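# Fill the cover's empty holes with loose screws

## Task

Pick up each loose screw and set it, head pointing up, into one of the cover's unoccupied holes until all nine screws on the cover sit the same way; then open the grippers and release everything.

## Robot and tools

Robot: two arms, left_arm and right_arm, each with six revolute joints and a parallel two-finger gripper. Shared scene frame: origin on the table top midway between the arms, +z up, +x out over the table, left_arm on the +y side (the names do not refer to image sides). Bases: left_arm at (+0.022, +0.291, 0) m, right_arm at (-0.033, -0.285, 0) m, both nearly unrotated. Fingers point along the gripper's +z axis and separate along its y axis. The reported hand point sits between the finger pads, roughly 1 cm short of the tips, and may be somewhat off at long reach.

The command row: every motion command uses one flat list of 14 numbers covering both arms, even if only one arm moves. First left_arm's seven, then right_arm's seven. Per arm: six absolute joint angles in radians, in this order: wrist roll (joint6), shoulder (joint2), wrist yaw (joint5), wrist pitch (joint4), elbow (joint3), waist (joint1); then the gripper opening, a scale value from -1 (closed) to +1 (fully open). Stated joint ranges: wrist roll -2.094 to 2.094, shoulder 0.000 to 3.142, wrist yaw -1.571 to 1.571, wrist pitch -1.571 to 1.571, elbow 0.000 to 3.142, waist -2.618 to 3.054. True ends may differ by up to 0.036 rad. A target beyond an end by more than 0.036 rad, and farther out than the current angle, gets the call rejected; one past the real end is clipped there and the result prints "joint sent to its limit". To keep a joint still, resend its value from the "Joint targets" line.

execute_actions(actions): a list of actions; each action is a list of up to 15 rows, one row per 1/30 s control step, and lasts 0.5 s (15 steps); if fewer rows are given, the final row is held for the remaining steps. An empty list simply returns the current state and pictures. Each step the joint target is capped to a lead over the measured angle (waist 0.202, shoulder 0.258, elbow 0.238, wrist pitch 0.573, wrist yaw and roll 0.522 rad), and targets are scaled back if they would shift the hand more than 70 mm in one step, so large changes need several actions; an unfinished motion must be commanded again in the next action.

move(target, speed, blocking): target is one 14-number row of absolute joint angles plus openings, as above. All joints travel from where they are and finish together, so the hand follows a curve, taking 0.5 to 10 s (cut off at 10 s). speed, in rad/s, 0.01 to 2 (default 0.5), limits the joint with the longest way to go. Finger values are applied at the start. It does not avoid obstacles or the other arm; faster moves and targets set deeper past a contact hit and press harder. blocking=false returns after 0.5 s while motion continues; check with wait(0) and call wait or stop before sending new rows or moves. The result adds a "move:" line: the ending (done, off_target, moving, held, fault), limits=held or limits=none, and each arm's joint farthest from target.

wait(seconds): 0 to 10; lets time run with the last command held, returning early if a running move ends. stop(): brakes a running move (it needs some room to stop); fingers keep going. zoom_image(camera, region): camera is cam_high, cam_low, cam_left_wrist or cam_right_wrist; region [x0, y0, x1, y1] in pixels of that 504x504 image, origin top-left, at most 504 by 504. read_manual(section): only "licences"; no motion. finished_scene(scene): pass the current scene number to end it once the goal holds; irreversible.

Results: a state line giving each hand's position (m) and orientation quat_wxyz in the scene frame; Joint positions and Joint velocities per arm in the row order, with the finger-pad gap in metres last (0.094 = fully open); Joint targets (what the joints are currently driven toward); grip_measured (opening on the command scale, each gripper possibly off by about 1 mm); joint torques; step readings, where HELD marks steps an arm was held back; "joint command not followed" when the clearance check altered targets; FAULT and MOTOR HOT lines; and four camera images with calibration changes if any.

Gripping: to hold a screw, command an opening below grip_measured, about 0.03 below for a firm hold, less for a gentle one. Pad force tops out near 50 to 62 N and is weaker on very thin parts. Parts may occasionally be tugged or nudged by outside forces, so keep a secure grip.

Avoid: knocking or placing anything off the table (task fails), letting the arms collide or press on each other, dropping or slamming parts, pushing hard into the cover, and holding loads so long that motors heat (warning at 75 °C, arm stopped at 90 °C, arm goes limp at 100 °C). Move smoothly and release the grippers at the end.

Each tool is called after "Call:" as name(argument=value, ...), one argument or row to a line, values as JSON.

## Session

Call:
execute_actions(
  actions=[],
)

Scene clock: 0.00 s.
left_arm: end_effector_position=(+0.3744, +0.0874, +0.1320) grip_measured=+1.000 end_effector_quat_wxyz=(+0.074, +0.928, +0.304, +0.204) | right_arm: end_effector_position=(+0.3937, -0.5634, +0.3358) grip_measured=+1.000 end_effector_quat_wxyz=(+0.499, +0.328, +0.569, -0.565)
Joint names: [wrist roll, shoulder, wrist yaw, wrist pitch, elbow, waist]
Joint positions: left_arm=[ 1.924  1.745 -0.24  -0.885  1.427 -0.628  0.094] | right_arm=[-0.59   1.874  1.086  0.862  1.311 -0.258  0.094]
Joint velocities: left_arm=[-0.007 -0.017 -0.037  0.007 -0.002 -0.002  0.   ] | right_arm=[ 0.007 -0.002 -0.081  0.007  0.022 -0.002  0.   ]
Joint torques (N m, as the arm reports them, + toward a larger angle): no reading
Motor temperatures (°C, as the motors report them): left_arm=[17 15 19 16 15 18] | right_arm=[18 17 16 16 16 17]
Joint targets: left_arm=[1.923 1.742 -0.237 -0.896 1.431 -0.628] | right_arm=[-0.588 1.871 1.083 0.855 1.315 -0.258]

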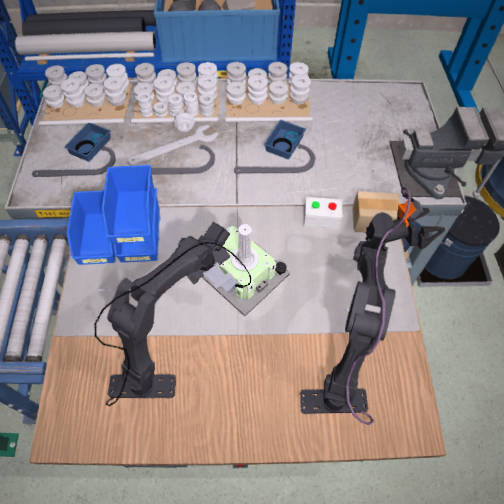

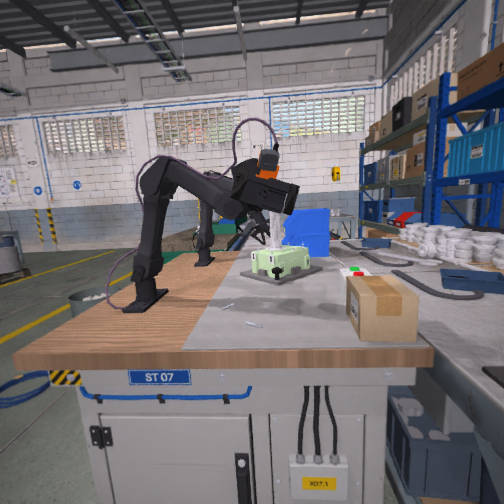

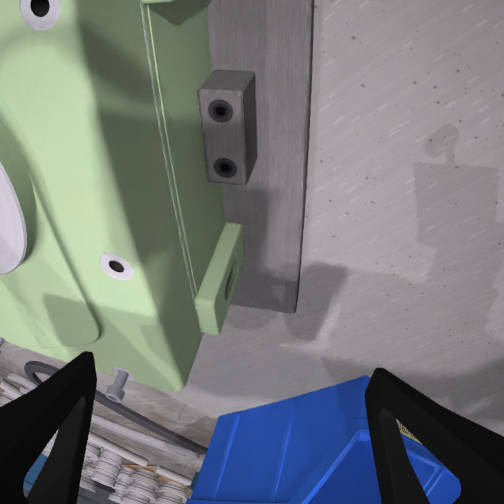

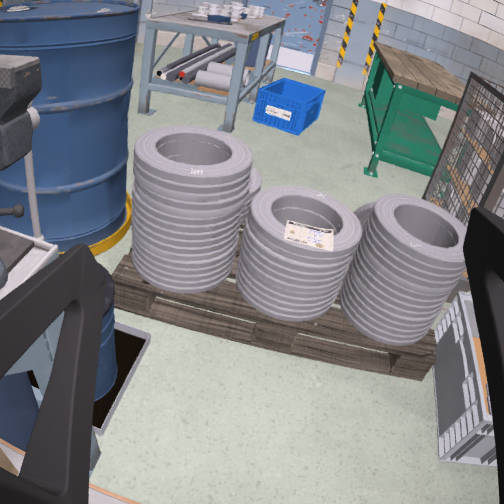

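Call:
move(
  target=[0,0.9,0,-0.9,0.9,0.5,1,0,0.9,0,-0.9,0.9,-0.9,1],
  speed=0.8,
)

Call:
zoom_image(
  camera="cam_high",
  region=[180,200,320,340],
)

Call:
zoom_image(
  camera="cam_low",
  region=[200,200,350,350],
)

Scene clock: 7.37 s.
left_arm: end_effector_position=(+0.2515, +0.4154, +0.1956) grip_measured=+1.000 end_effector_quat_wxyz=(+0.324, -0.226, +0.915, +0.086) | right_arm: end_effector_position=(+0.1302, -0.4893, +0.1922) grip_measured=+1.000 end_effector_quat_wxyz=(+0.295, +0.406, +0.852, -0.150)
Joint names: [wrist roll, shoulder, wrist yaw, wrist pitch, elbow, waist]
Joint positions: left_arm=[ 0.007  0.918 -0.007 -0.888  0.918  0.491  0.094] | right_arm=[-0.01   0.923  0.011 -0.884  0.911 -0.887  0.094]
Joint velocities: left_arm=[ 0.051  0.002 -0.066  0.037 -0.002  0.012  0.   ] | right_arm=[-0.095 -0.002 -0.051  0.037  0.002 -0.007  0.   ]
Joint torques (N m, as the arm reports them, + toward a larger angle): left_arm=[-0.08 -2.63  0.06  1.5   5.7   0.71] | right_arm=[ 0.08 -3.28 -0.1   1.09  6.18 -1.1 ]
Motor temperatures (°C, as the motors report them): left_arm=[17 16 19 16 16 18] | right_arm=[18 18 16 17 17 17]
Joint targets: left_arm=[-0.000 0.900 -0.000 -0.900 0.900 0.500] | right_arm=[0.000 0.900 -0.000 -0.900 0.900 -0.900]
move: off_target (right_arm); limits=none; left_arm: farthest joint: the shoulder, 0.018 radians from its target (0.845 radians at the start); right_arm: farthest joint: the shoulder, 0.023 radians from its target (0.974 radians at the start)
camera_calibration (this result's frames):
cam_left_wrist: T_world_to_cam=[[0.504492, -0.854598, 0.123086, 0.202173], [-0.832704, -0.519261, -0.192282, 0.505692], [0.228237, -0.00549016, -0.97359, 0.259174], [0, 0, 0, 1]] pos_world=[0.259944, 0.436785, 0.324679]
cam_right_wrist: T_world_to_cam=[[-0.83953, -0.53025, -0.118427, -0.127206], [-0.542062, 0.832245, 0.116348, 0.461706], [0.0368663, 0.161872, -0.986123, 0.353663], [0, 0, 0, 1]] pos_world=[0.130442, -0.508952, 0.279972]

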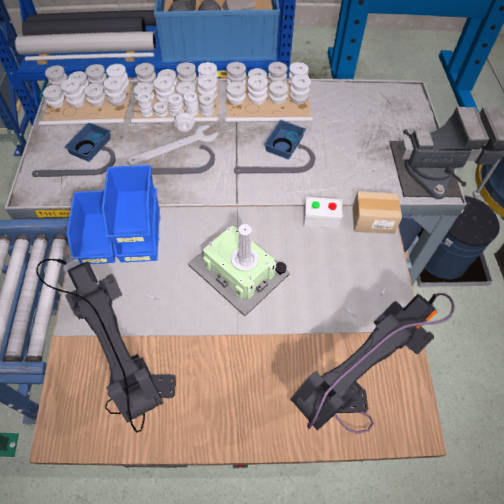

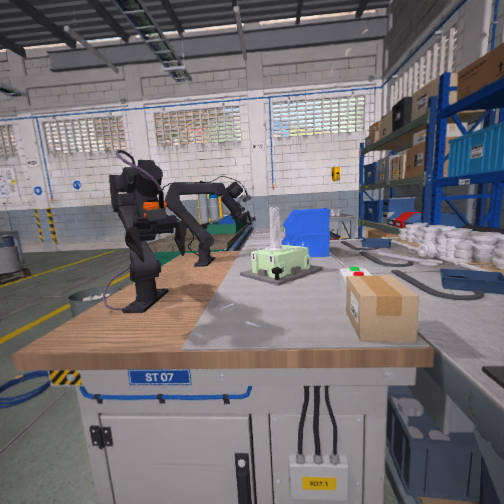

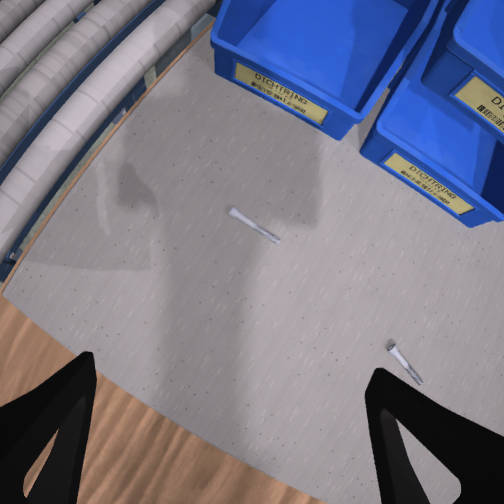

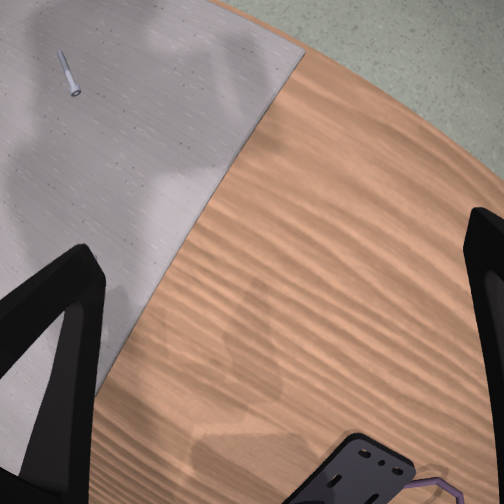

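Region (180, 200, 320, 340) of cam_high's 504x504 image, scaled by 3.600, with more detail than that image has.

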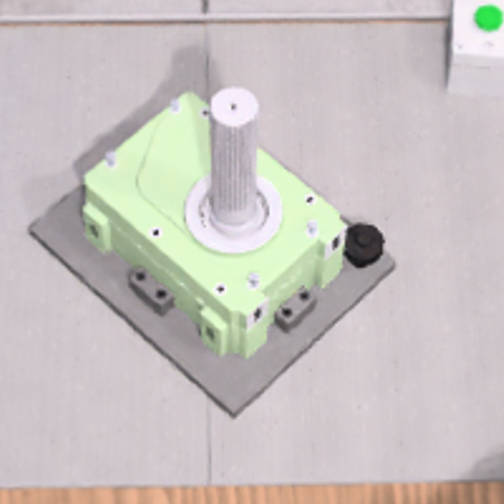

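Region (200, 200, 350, 350) of cam_low's 504x504 image, scaled by 3.360, with more detail than that image has.

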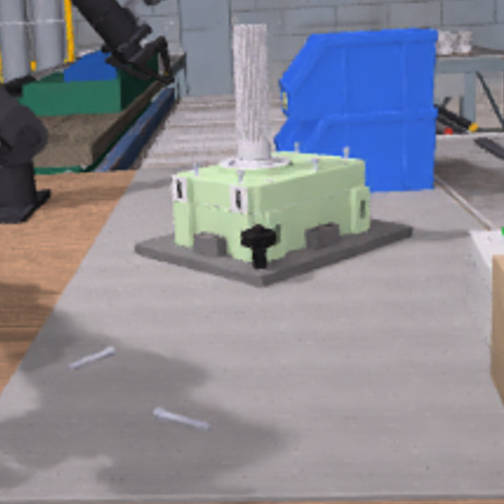

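Call:
move(
  target=[-0.847,2.2,0.408,-1.51,1.9,0.654,-0.3,0,1.2,0,-1.0,0.9,-0.4,1],
  speed=0.8,
)

Call:
move(
  target=[-0.847,2.29,0.408,-1.43,1.815,0.65,-0.3,0,1.2,0,-1.0,0.9,-0.4,1],
  speed=0.2,
)

Scene clock: 29.10 s.
left_arm: end_effector_position=(+0.3563, +0.4566, +0.0821) grip_measured=-0.298 end_effector_quat_wxyz=(+0.146, +0.676, -0.699, +0.184) | right_arm: end_effector_position=(+0.1940, -0.3865, +0.1177) grip_measured=+1.000 end_effector_quat_wxyz=(+0.149, +0.202, +0.967, -0.037)
Joint names: [wrist roll, shoulder, wrist yaw, wrist pitch, elbow, waist]
Joint positions: left_arm=[-0.839  2.206  0.4   -1.501  1.875  0.647  0.033] | right_arm=[-0.01   1.187  0.009 -0.987  0.911 -0.412  0.094]
Joint velocities: left_arm=[-0.022  0.017 -0.051  0.037 -0.017  0.002 -0.   ] | right_arm=[-0.007 -0.007  0.081 -0.037  0.002  0.022  0.   ]
Joint torques (N m, as the arm reports them, + toward a larger angle): left_arm=[ -0.12 -13.3    0.34  -0.27   7.66   0.46] | right_arm=[ 0.06 -2.24 -0.08  0.57  5.87  1.03]
Motor temperatures (°C, as the motors report them): left_arm=[17 16 19 17 17 18] | right_arm=[18 18 16 18 18 17]
Joint targets: left_arm=[-0.847 2.200 0.408 -1.510 1.900 0.654] | right_arm=[-0.000 1.200 0.000 -1.000 0.900 -0.400]
move: off_target (left_arm); limits=none; left_arm: farthest joint: the elbow, 0.025 radians from its target (0.982 radians at the start); right_arm: farthest joint: the shoulder, 0.013 radians from its target (0.277 radians at the start)
camera_calibration (this result's frames):
cam_left_wrist: T_world_to_cam=[[0.990025, 0.121394, 0.0715073, -0.41588], [0.0109003, -0.572019, 0.820168, 0.232927], [0.140467, -0.811208, -0.567636, 0.490808], [0, 0, 0, 1]] pos_world=[0.340251, 0.581871, 0.1173]
cam_right_wrist: T_world_to_cam=[[-0.535674, -0.841249, -0.0731715, -0.212453], [-0.765426, 0.447138, 0.462808, 0.273076], [-0.356619, 0.303922, -0.883433, 0.380425], [0, 0, 0, 1]] pos_world=[0.23088, -0.416448, 0.194153]

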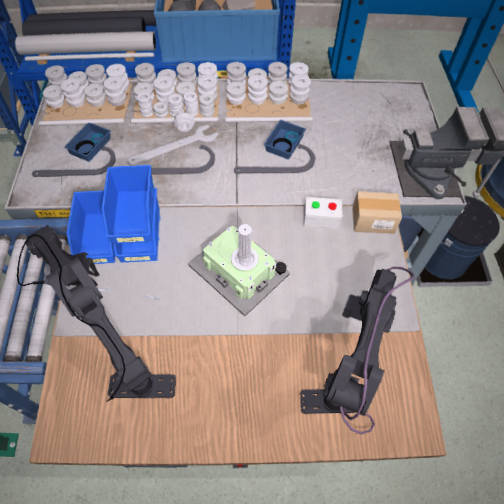

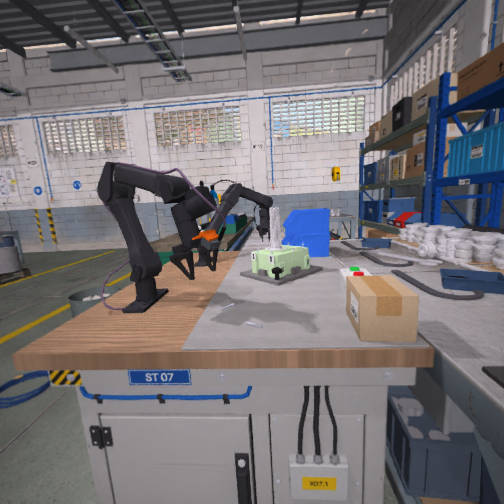

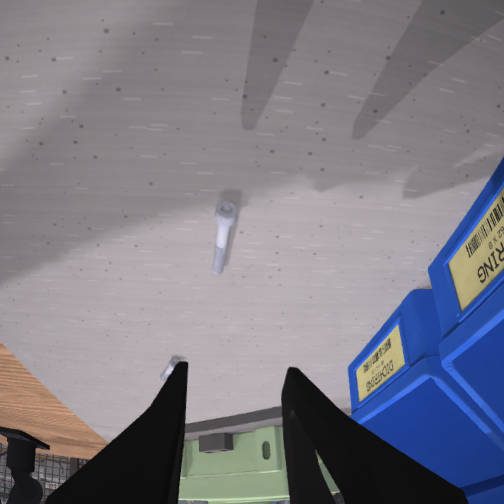

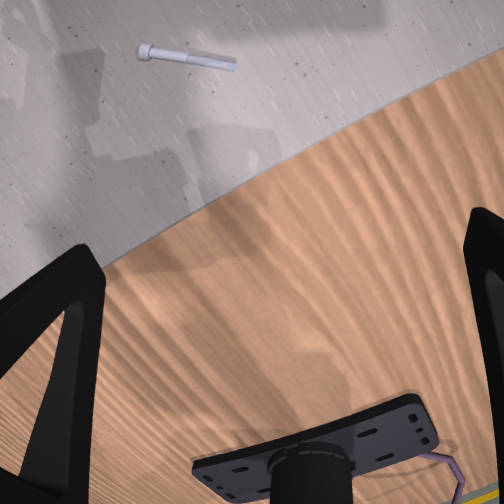

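Scene clock: 30.07 s.
left_arm: end_effector_position=(+0.3532, +0.4541, +0.0398) grip_measured=-0.298 end_effector_quat_wxyz=(+0.181, +0.678, -0.690, +0.180) | right_arm: end_effector_position=(+0.1940, -0.3865, +0.1177) grip_measured=+1.000 end_effector_quat_wxyz=(+0.149, +0.202, +0.967, -0.037)
Joint names: [wrist roll, shoulder, wrist yaw, wrist pitch, elbow, waist]
Joint positions: left_arm=[-0.839  2.291  0.401 -1.44   1.827  0.647  0.033] | right_arm=[-0.01   1.187  0.009 -0.987  0.911 -0.412  0.094]
Joint velocities: left_arm=[-0.037 -0.012  0.007  0.037 -0.022  0.007 -0.001] | right_arm=[-0.022 -0.027 -0.037  0.022  0.007 -0.012  0.   ]
Joint torques (N m, as the arm reports them, + toward a larger angle): left_arm=[ -0.09 -13.52   0.33  -0.29   4.66   0.13] | right_arm=[ 0.07 -2.25 -0.07  0.56  5.92  1.07]
Motor temperatures (°C, as the motors report them): left_arm=[17 16 19 17 17 18] | right_arm=[18 18 16 18 18 17]
Joint targets: left_arm=[-0.847 2.290 0.408 -1.430 1.815 0.650] | right_arm=[0.000 1.200 0.000 -1.000 0.900 -0.400]
move: done; limits=none; left_arm: farthest joint: the elbow, 0.012 radians from its target (0.060 radians at the start); right_arm: farthest joint: the shoulder, 0.013 radians from its target (0.013 radians at the start)
camera_calibration (this result's frames):
cam_left_wrist: T_world_to_cam=[[0.992313, 0.123394, 0.00943172, -0.408784], [0.0585786, -0.535477, 0.842516, 0.231922], [0.109012, -0.835487, -0.538589, 0.48622], [0, 0, 0, 1]] pos_world=[0.339053, 0.580861, 0.0703302]
cam_right_wrist: T_world_to_cam=[[-0.535674, -0.841249, -0.0731715, -0.212453], [-0.765426, 0.447138, 0.462808, 0.273076], [-0.356619, 0.303922, -0.883433, 0.380425], [0, 0, 0, 1]] pos_world=[0.23088, -0.416448, 0.194153]

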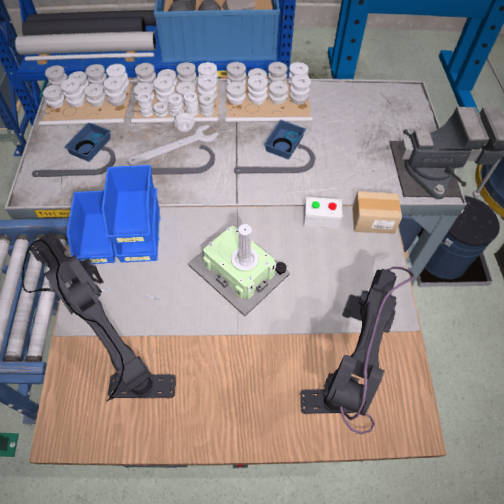

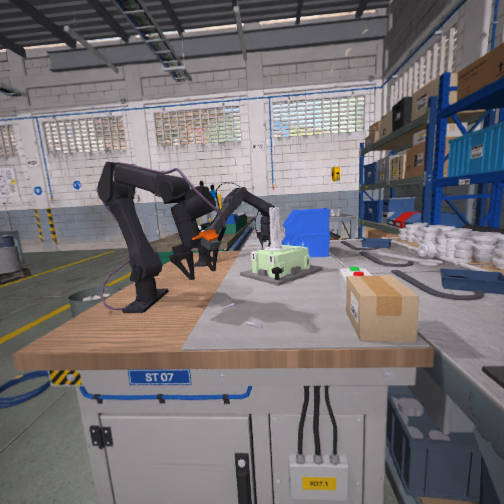

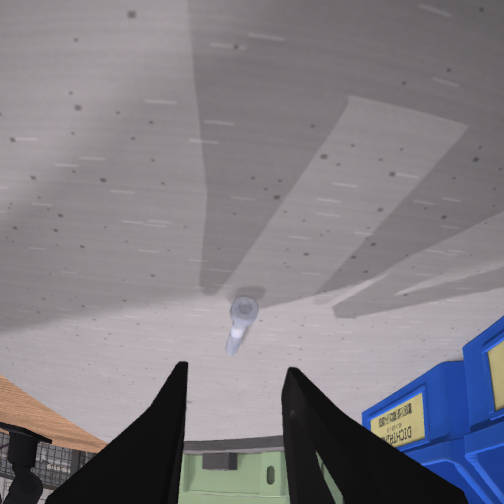

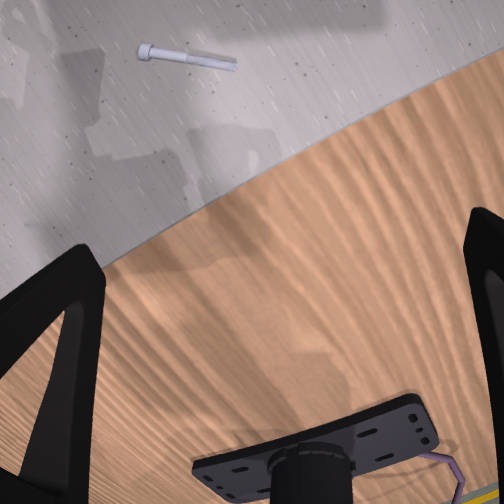

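Call:
move(
  target=[-0.83,2.315,0.408,-1.36,1.765,0.645,-0.3,0,1.2,0,-1.0,0.9,-0.4,1],
  speed=0.1,
)

Scene clock: 33.17 s.
left_arm: end_effector_position=(+0.3544, +0.4550, +0.0217) grip_measured=-0.298 end_effector_quat_wxyz=(+0.176, +0.676, -0.692, +0.181) | right_arm: end_effector_position=(+0.1940, -0.3865, +0.1177) grip_measured=+1.000 end_effector_quat_wxyz=(+0.149, +0.202, +0.967, -0.037)
Joint names: [wrist roll, shoulder, wrist yaw, wrist pitch, elbow, waist]
Joint positions: left_arm=[-0.837  2.306  0.401 -1.37   1.782  0.647  0.033] | right_arm=[-0.01   1.187  0.009 -0.987  0.911 -0.412  0.094]
Joint velocities: left_arm=[-0.007 -0.002  0.007 -0.022  0.002  0.007 -0.001] | right_arm=[ 0.037 -0.012 -0.051  0.022  0.007 -0.012  0.   ]
Joint torques (N m, as the arm reports them, + toward a larger angle): left_arm=[  0.02 -12.63   0.35  -0.23   4.39  -0.05] | right_arm=[ 0.07 -2.26 -0.08  0.56  5.89  1.03]
Motor temperatures (°C, as the motors report them): left_arm=[17 16 19 17 16 18] | right_arm=[18 18 16 18 18 17]
Joint targets: left_arm=[-0.830 2.315 0.408 -1.360 1.765 0.645] | right_arm=[-0.000 1.200 -0.000 -1.000 0.900 -0.400]
move: done; limits=none; left_arm: farthest joint: the elbow, 0.017 radians from its target (0.062 radians at the start); right_arm: farthest joint: the shoulder, 0.013 radians from its target (0.013 radians at the start)
camera_calibration (this result's frames):
cam_left_wrist: T_world_to_cam=[[0.992465, 0.120999, 0.0193249, -0.408998], [0.0495577, -0.540613, 0.83981, 0.253184], [0.112063, -0.832524, -0.542536, 0.474682], [0, 0, 0, 1]] pos_world=[0.340175, 0.581547, 0.0528097]
cam_right_wrist: T_world_to_cam=[[-0.535674, -0.841249, -0.0731715, -0.212453], [-0.765426, 0.447138, 0.462808, 0.273076], [-0.356619, 0.303922, -0.883433, 0.380425], [0, 0, 0, 1]] pos_world=[0.23088, -0.416448, 0.194153]

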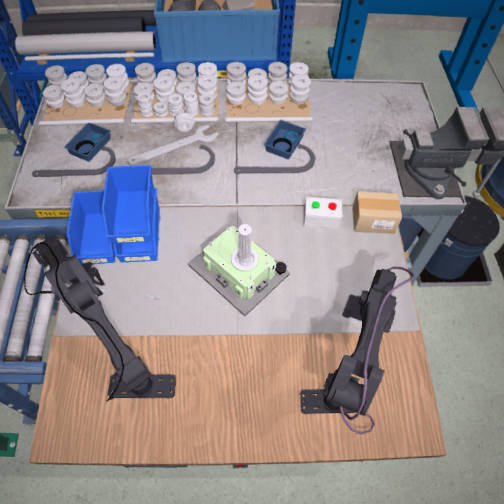

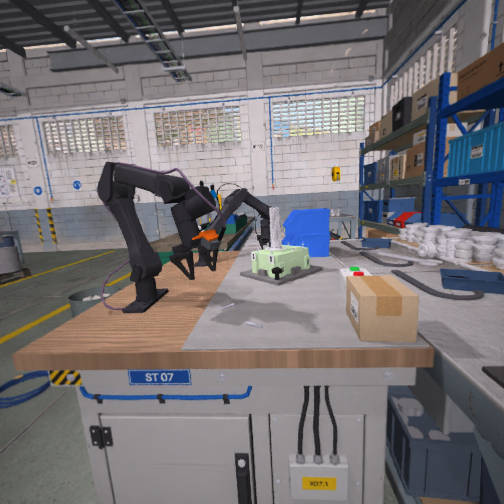

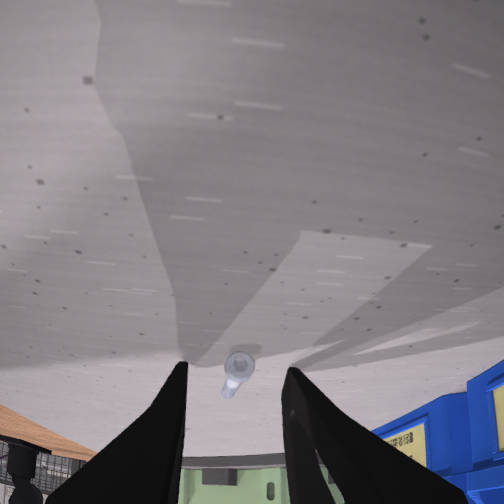

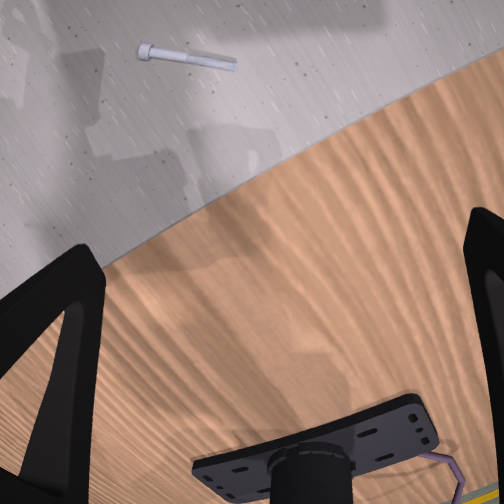

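Call:
move(
  target=[-0.83,2.315,0.408,-1.36,1.765,0.645,-0.95,0,1.2,0,-1.0,0.9,-0.4,1],
)

Call:
move(
  target=[-0.83,2.2,0.408,-1.5,1.9,0.645,-0.95,0,1.2,0,-1.0,0.9,-0.4,1],
  speed=0.2,
)

Scene clock: 35.67 s.
left_arm: end_effector_position=(+0.3544, +0.4549, +0.0220) grip_measured=-0.933 end_effector_quat_wxyz=(+0.176, +0.676, -0.692, +0.181) | right_arm: end_effector_position=(+0.1940, -0.3865, +0.1177) grip_measured=+1.000 end_effector_quat_wxyz=(+0.149, +0.202, +0.967, -0.037)
Joint names: [wrist roll, shoulder, wrist yaw, wrist pitch, elbow, waist]
Joint positions: left_arm=[-0.837  2.305  0.402 -1.37   1.782  0.647  0.003] | right_arm=[-0.01   1.187  0.009 -0.987  0.911 -0.412  0.094]
Joint velocities: left_arm=[ 0.037  0.007 -0.051 -0.066 -0.007 -0.002 -0.001] | right_arm=[-0.037 -0.017  0.007  0.037 -0.007  0.007  0.   ]
Joint torques (N m, as the arm reports them, + toward a larger angle): left_arm=[  0.06 -12.49   0.36  -0.23   4.2   -0.09] | right_arm=[ 0.05 -2.26 -0.08  0.57  5.91  1.09]
Motor temperatures (°C, as the motors report them): left_arm=[17 17 19 17 16 18] | right_arm=[18 18 16 18 18 17]
Joint targets: left_arm=[-0.830 2.315 0.408 -1.360 1.765 0.645] | right_arm=[0.000 1.200 0.000 -1.000 0.900 -0.400]
move: done; limits=none; left_arm: farthest joint: the elbow, 0.017 radians from its target (0.017 radians at the start); right_arm: farthest joint: the shoulder, 0.013 radians from its target (0.013 radians at the start)
camera_calibration (this result's frames):
cam_left_wrist: T_world_to_cam=[[0.992421, 0.121246, 0.0200169, -0.409185], [0.0490672, -0.540308, 0.840035, 0.252871], [0.112666, -0.832686, -0.542162, 0.47463], [0, 0, 0, 1]] pos_world=[0.340201, 0.581458, 0.0530968]
cam_right_wrist: T_world_to_cam=[[-0.535674, -0.841249, -0.0731715, -0.212453], [-0.765426, 0.447138, 0.462808, 0.273076], [-0.356619, 0.303922, -0.883433, 0.380425], [0, 0, 0, 1]] pos_world=[0.23088, -0.416448, 0.194153]

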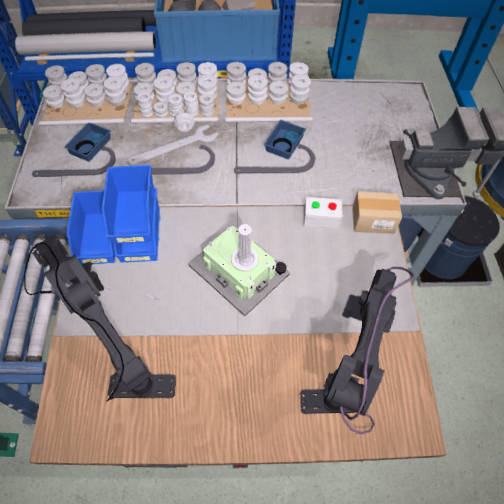

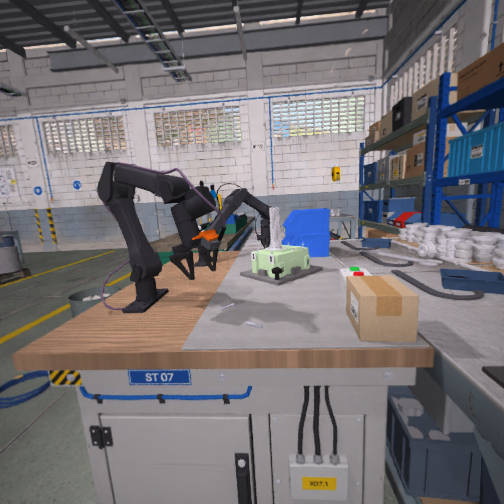

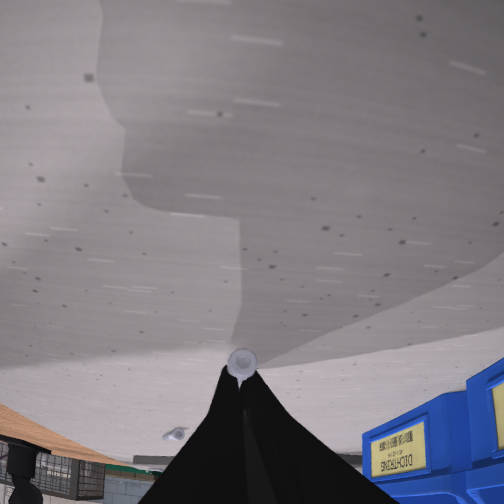

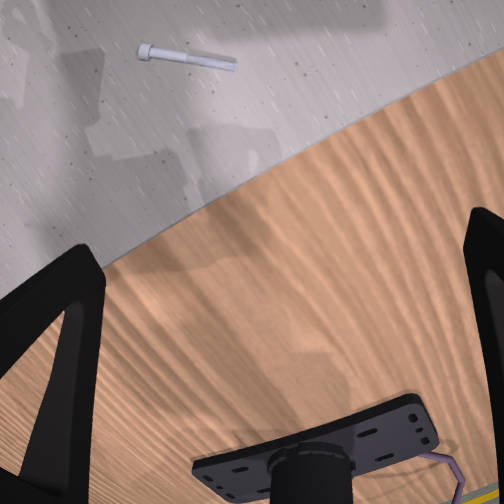

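Scene clock: 36.90 s.
left_arm: end_effector_position=(+0.3591, +0.4584, +0.0814) grip_measured=-0.933 end_effector_quat_wxyz=(+0.140, +0.675, -0.701, +0.185) | right_arm: end_effector_position=(+0.1940, -0.3865, +0.1177) grip_measured=+1.000 end_effector_quat_wxyz=(+0.149, +0.202, +0.967, -0.037)
Joint names: [wrist roll, shoulder, wrist yaw, wrist pitch, elbow, waist]
Joint positions: left_arm=[-0.837  2.208  0.402 -1.491  1.879  0.647  0.003] | right_arm=[-0.01   1.187  0.009 -0.987  0.911 -0.412  0.094]
Joint velocities: left_arm=[ 0.022  0.007 -0.007 -0.051 -0.002  0.012  0.001] | right_arm=[ 0.007 -0.027 -0.037 -0.022 -0.007 -0.012  0.   ]
Joint torques (N m, as the arm reports them, + toward a larger angle): left_arm=[  0.02 -13.61   0.32  -0.28   7.24  -0.09] | right_arm=[ 0.08 -2.24 -0.08  0.57  5.9   1.02]
Motor temperatures (°C, as the motors report them): left_arm=[17 17 19 17 17 18] | right_arm=[18 18 16 18 18 17]
Joint targets: left_arm=[-0.830 2.200 0.408 -1.500 1.900 0.645] | right_arm=[-0.000 1.200 -0.000 -1.000 0.900 -0.400]
move: off_target (left_arm); limits=none; left_arm: farthest joint: the elbow, 0.021 radians from its target (0.118 radians at the start); right_arm: farthest joint: the shoulder, 0.013 radians from its target (0.013 radians at the start)
camera_calibration (this result's frames):
cam_left_wrist: T_world_to_cam=[[0.989369, 0.118951, 0.0836609, -0.41844], [0.000306414, -0.57699, 0.816751, 0.240877], [0.145425, -0.808043, -0.570893, 0.488484], [0, 0, 0, 1]] pos_world=[0.34288, 0.583473, 0.117142]
cam_right_wrist: T_world_to_cam=[[-0.535674, -0.841249, -0.0731715, -0.212453], [-0.765426, 0.447138, 0.462808, 0.273076], [-0.356619, 0.303922, -0.883433, 0.380425], [0, 0, 0, 1]] pos_world=[0.23088, -0.416448, 0.194153]

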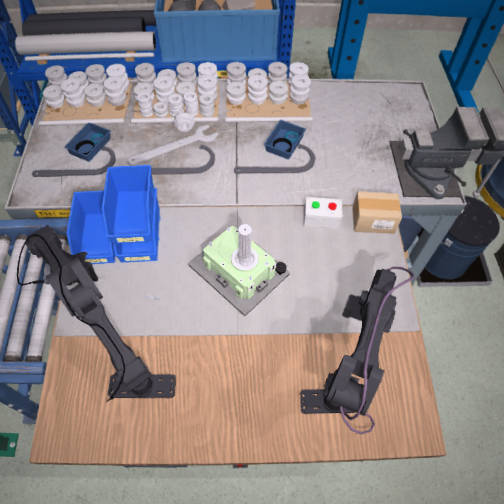

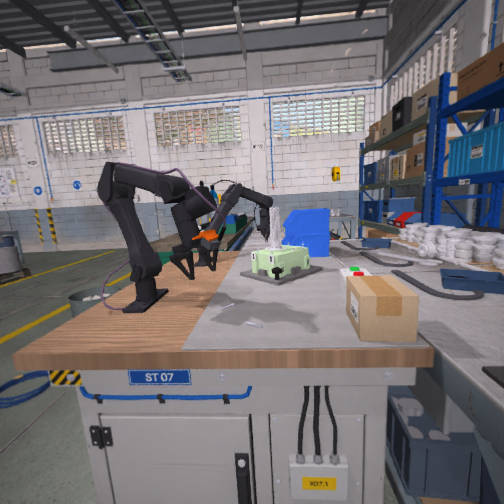

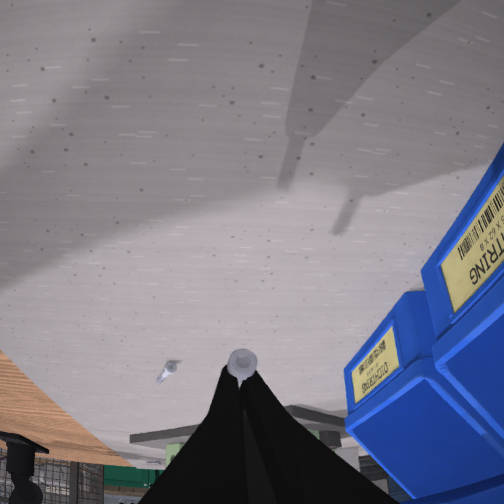

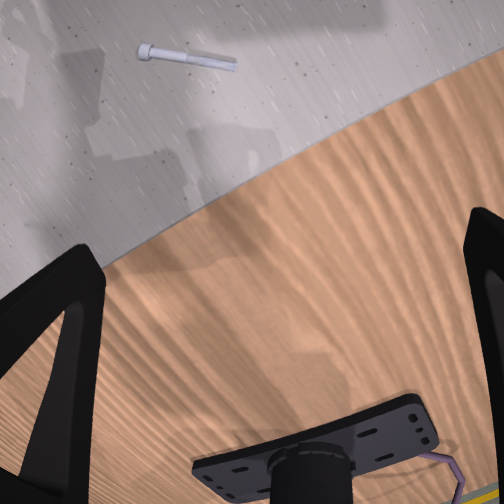

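Call:
move(
  target=[0,1.2,0,-0.4,1.0,0.3,-0.96,0,0.9,0,-0.3,0.8,0,0],
  speed=0.8,
)

Call:
move(
  target=[0,1.44,0,-0.05,0.94,-0.604,-0.96,0,0.9,0,0,0.7,0.6,0],
  speed=0.6,
)

Scene clock: 41.70 s.
left_arm: end_effector_position=(+0.3894, +0.4065, +0.2389) grip_measured=-0.941 end_effector_quat_wxyz=(+0.465, -0.136, +0.872, +0.066) | right_arm: end_effector_position=(+0.3060, -0.2919, +0.2624) grip_measured=+0.002 end_effector_quat_wxyz=(+0.547, +0.007, +0.837, -0.012)
Joint names: [wrist roll, shoulder, wrist yaw, wrist pitch, elbow, waist]
Joint positions: left_arm=[-0.008  1.213  0.009 -0.4    1.02   0.309  0.003] | right_arm=[-0.01   0.924  0.008 -0.304  0.815 -0.012  0.047]
Joint velocities: left_arm=[ 0.007  0.002 -0.022 -0.051 -0.007  0.007 -0.001] | right_arm=[-0.007  0.002 -0.081  0.007  0.002  0.002  0.   ]
Joint torques (N m, as the arm reports them, + toward a larger angle): left_arm=[ 0.04 -5.46 -0.1   1.95  6.14 -0.54] | right_arm=[ 0.07 -4.01 -0.09  1.68  6.45  1.04]
Motor temperatures (°C, as the motors report them): left_arm=[17 17 19 17 17 18] | right_arm=[18 18 16 18 18 17]
Joint targets: left_arm=[0.000 1.200 0.000 -0.400 1.000 0.300] | right_arm=[0.000 0.900 -0.000 -0.300 0.800 0.000]
move: off_target (right_arm); limits=none; left_arm: farthest joint: the elbow, 0.020 radians from its target (0.879 radians at the start); right_arm: farthest joint: the shoulder, 0.024 radians from its target (0.287 radians at the start)
camera_calibration (this result's frames):
cam_left_wrist: T_world_to_cam=[[0.300229, -0.94167, 0.152056, 0.227675], [-0.818071, -0.336172, -0.466635, 0.609679], [0.490533, 0.0157046, -0.871281, 0.134574], [0, 0, 0, 1]] pos_world=[0.364393, 0.417238, 0.36713]
cam_right_wrist: T_world_to_cam=[[-0.0607941, -0.985512, -0.158333, -0.227344], [-0.927679, 0.114332, -0.355442, 0.41671], [0.368395, 0.125273, -0.92119, 0.25531], [0, 0, 0, 1]] pos_world=[0.278698, -0.303677, 0.34731]

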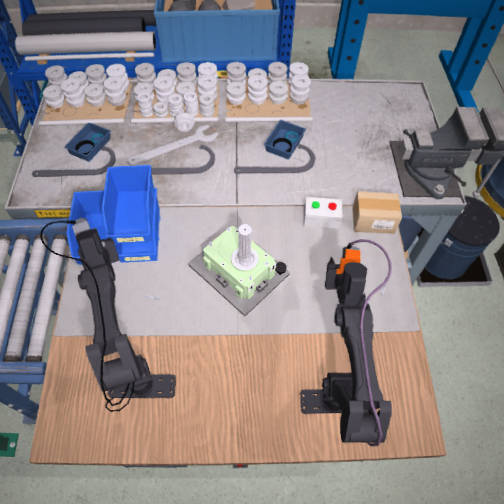

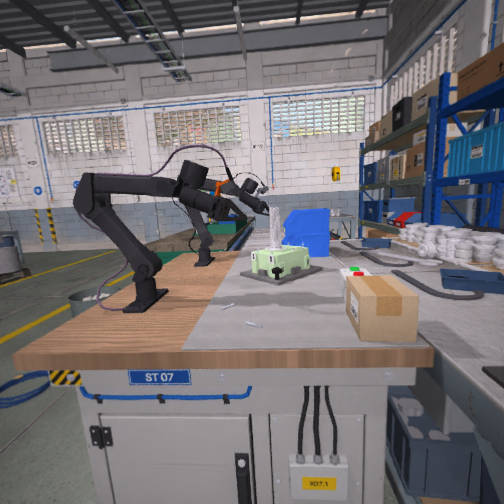

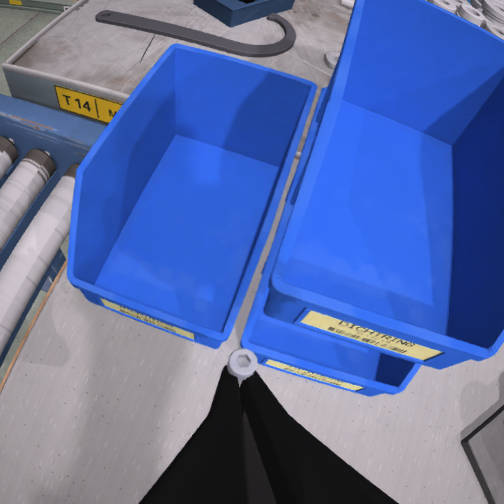

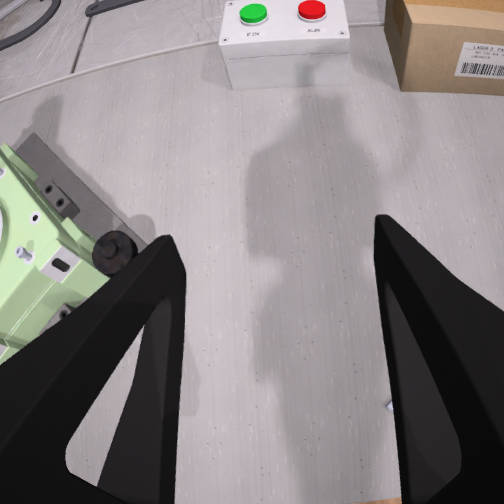

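Scene clock: 43.93 s.
left_arm: end_effector_position=(+0.3870, +0.0389, +0.1949) grip_measured=-0.941 end_effector_quat_wxyz=(+0.474, +0.256, +0.829, -0.151) | right_arm: end_effector_position=(+0.2651, -0.0895, +0.2830) grip_measured=+0.002 end_effector_quat_wxyz=(+0.602, -0.225, +0.746, +0.174)
Joint names: [wrist roll, shoulder, wrist yaw, wrist pitch, elbow, waist]
Joint positions: left_arm=[-0.007  1.434  0.004 -0.05   0.955 -0.602  0.003] | right_arm=[-0.01   0.924  0.006 -0.004  0.712  0.589  0.047]
Joint velocities: left_arm=[-0.022 -0.012  0.007  0.051 -0.022 -0.007  0.   ] | right_arm=[-0.051 -0.027  0.007 -0.037 -0.022 -0.012 -0.   ]
Joint torques (N m, as the arm reports them, + toward a larger angle): left_arm=[ 0.05 -6.21 -0.04  1.96  6.47  0.09] | right_arm=[ 0.07 -4.21 -0.07  1.74  6.86  0.98]
Motor temperatures (°C, as the motors report them): left_arm=[17 17 19 17 17 18] | right_arm=[18 18 16 19 18 17]
Joint targets: left_arm=[-0.000 1.440 -0.000 -0.050 0.940 -0.604] | right_arm=[-0.000 0.900 -0.000 0.000 0.700 0.600]
move: off_target (right_arm); limits=none; left_arm: farthest joint: the elbow, 0.015 radians from its target (0.080 radians at the start); right_arm: farthest joint: the shoulder, 0.024 radians from its target (0.024 radians at the start)
camera_calibration (this result's frames):
cam_left_wrist: T_world_to_cam=[[-0.565241, -0.811464, 0.148423, 0.219538], [-0.741679, 0.421141, -0.522065, 0.415328], [0.36113, -0.405175, -0.839892, 0.163556], [0, 0, 0, 1]] pos_world=[0.373067, 0.0695041, 0.321613]
cam_right_wrist: T_world_to_cam=[[0.534795, -0.828996, -0.163586, -0.169522], [-0.756068, -0.383022, -0.530713, 0.322524], [0.377301, 0.407505, -0.831615, 0.261511], [0, 0, 0, 1]] pos_world=[0.235841, -0.123566, 0.360913]

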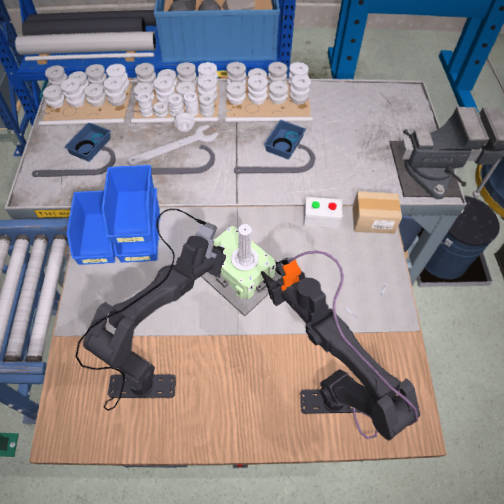

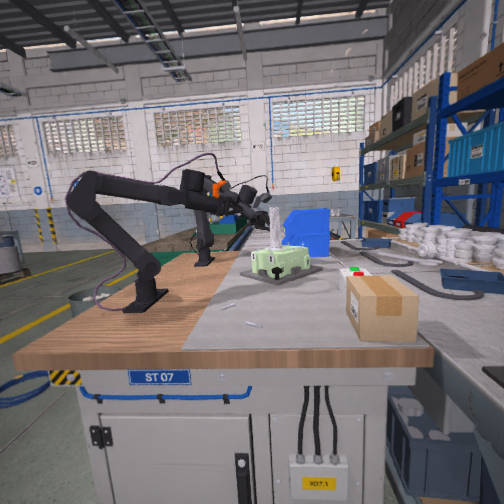

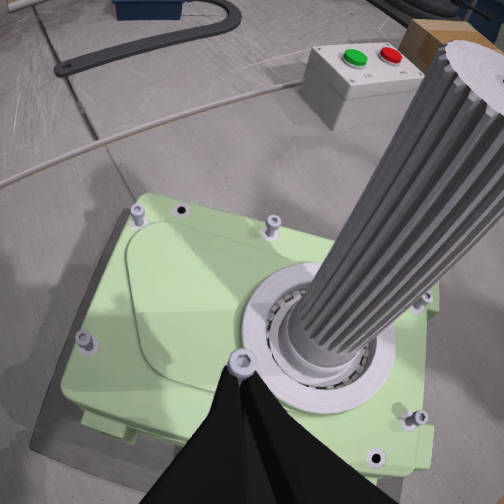

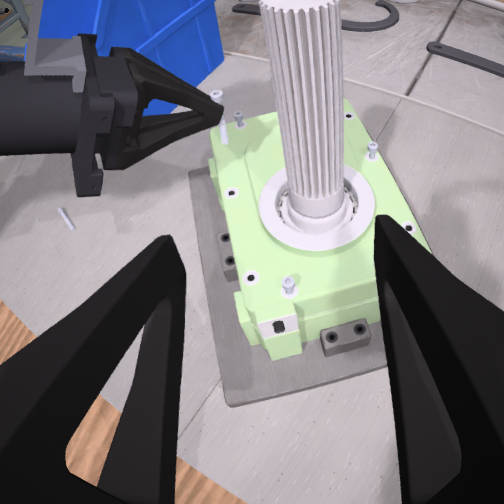

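Call:
move(
  target=[0,1.452,0,0.05,0.822,-0.615,-0.96,0,0.9,0,0,0.7,0.6,0],
  speed=0.15,
)

Call:
zoom_image(
  camera="cam_right_wrist",
  region=[150,90,310,250],
)

Call:
zoom_image(
  camera="cam_low",
  region=[230,200,320,290],
)

Scene clock: 48.70 s.
left_arm: end_effector_position=(+0.3782, +0.0450, +0.1579) grip_measured=-0.941 end_effector_quat_wxyz=(+0.462, +0.258, +0.836, -0.147) | right_arm: end_effector_position=(+0.2651, -0.0895, +0.2830) grip_measured=+0.002 end_effector_quat_wxyz=(+0.602, -0.225, +0.746, +0.174)
Joint names: [wrist roll, shoulder, wrist yaw, wrist pitch, elbow, waist]
Joint positions: left_arm=[-0.007  1.445  0.004  0.05   0.836 -0.602  0.003] | right_arm=[-0.009  0.924  0.006 -0.004  0.712  0.589  0.047]
Joint velocities: left_arm=[ 0.007  0.007 -0.022  0.037 -0.007  0.022 -0.001] | right_arm=[-0.051 -0.002  0.022 -0.022 -0.012 -0.012  0.   ]
Joint torques (N m, as the arm reports them, + toward a larger angle): left_arm=[ 0.05 -6.17  0.    1.93  6.27 -0.85] | right_arm=[ 0.06 -4.23 -0.07  1.75  6.81  0.95]
Motor temperatures (°C, as the motors report them): left_arm=[17 17 19 18 17 18] | right_arm=[18 18 16 20 18 17]
Joint targets: left_arm=[-0.000 1.452 0.000 0.050 0.822 -0.615] | right_arm=[0.000 0.900 -0.000 -0.000 0.700 0.600]
move: off_target (right_arm); limits=none; left_arm: farthest joint: the elbow, 0.014 radians from its target (0.133 radians at the start); right_arm: farthest joint: the shoulder, 0.024 radians from its target (0.024 radians at the start)
camera_calibration (this result's frames):
cam_left_wrist: T_world_to_cam=[[-0.561653, -0.813942, 0.148477, 0.223728], [-0.753994, 0.429646, -0.496888, 0.38729], [0.340645, -0.391029, -0.855019, 0.147618], [0, 0, 0, 1]] pos_world=[0.367387, 0.0734265, 0.285437]
cam_right_wrist: T_world_to_cam=[[0.534694, -0.828988, -0.163954, -0.16939], [-0.756206, -0.382794, -0.530679, 0.322572], [0.377167, 0.407734, -0.831564, 0.261553], [0, 0, 0, 1]] pos_world=[0.235854, -0.123588, 0.360908]

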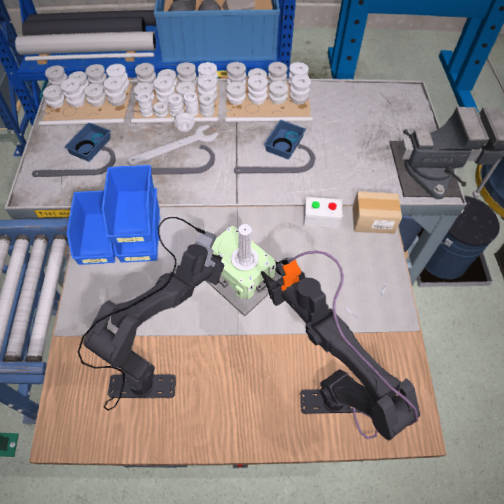

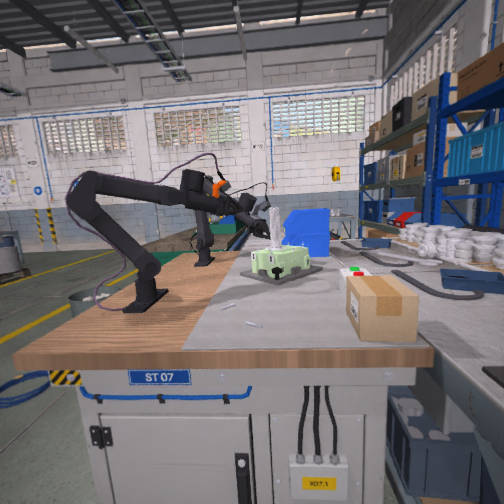

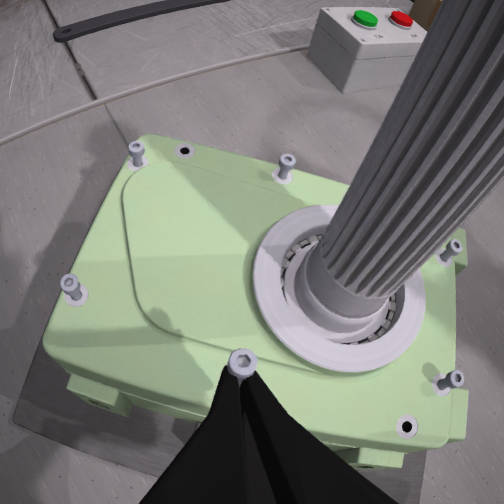

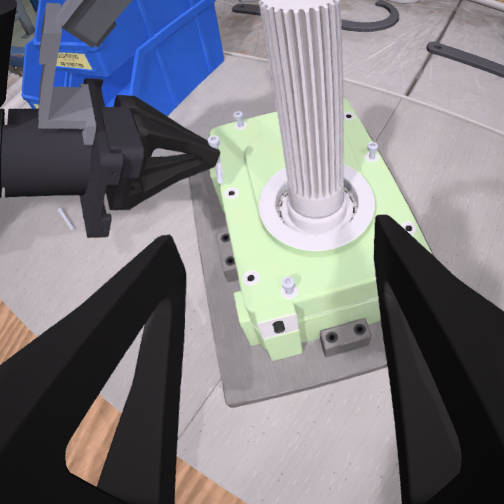

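Region (150, 90, 310, 250) of cam_right_wrist's 504x504 image, scaled by 3.150, with more detail than that image has.

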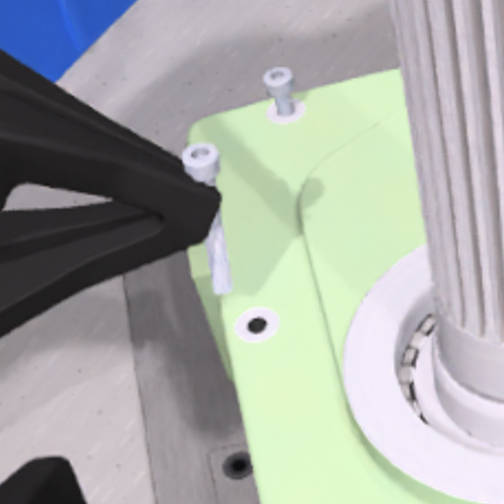

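Region (230, 200, 320, 290) of cam_low's 504x504 image, scaled by 5.600, with more detail than that image has.

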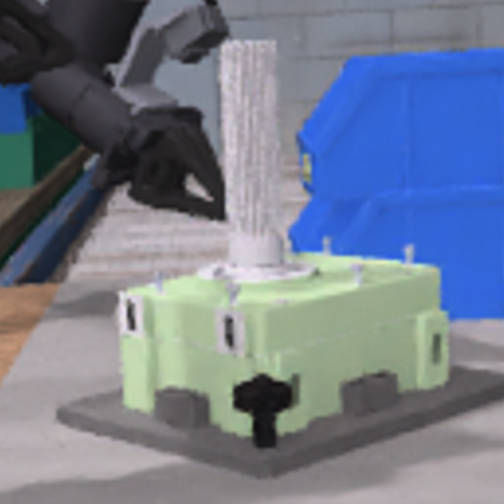

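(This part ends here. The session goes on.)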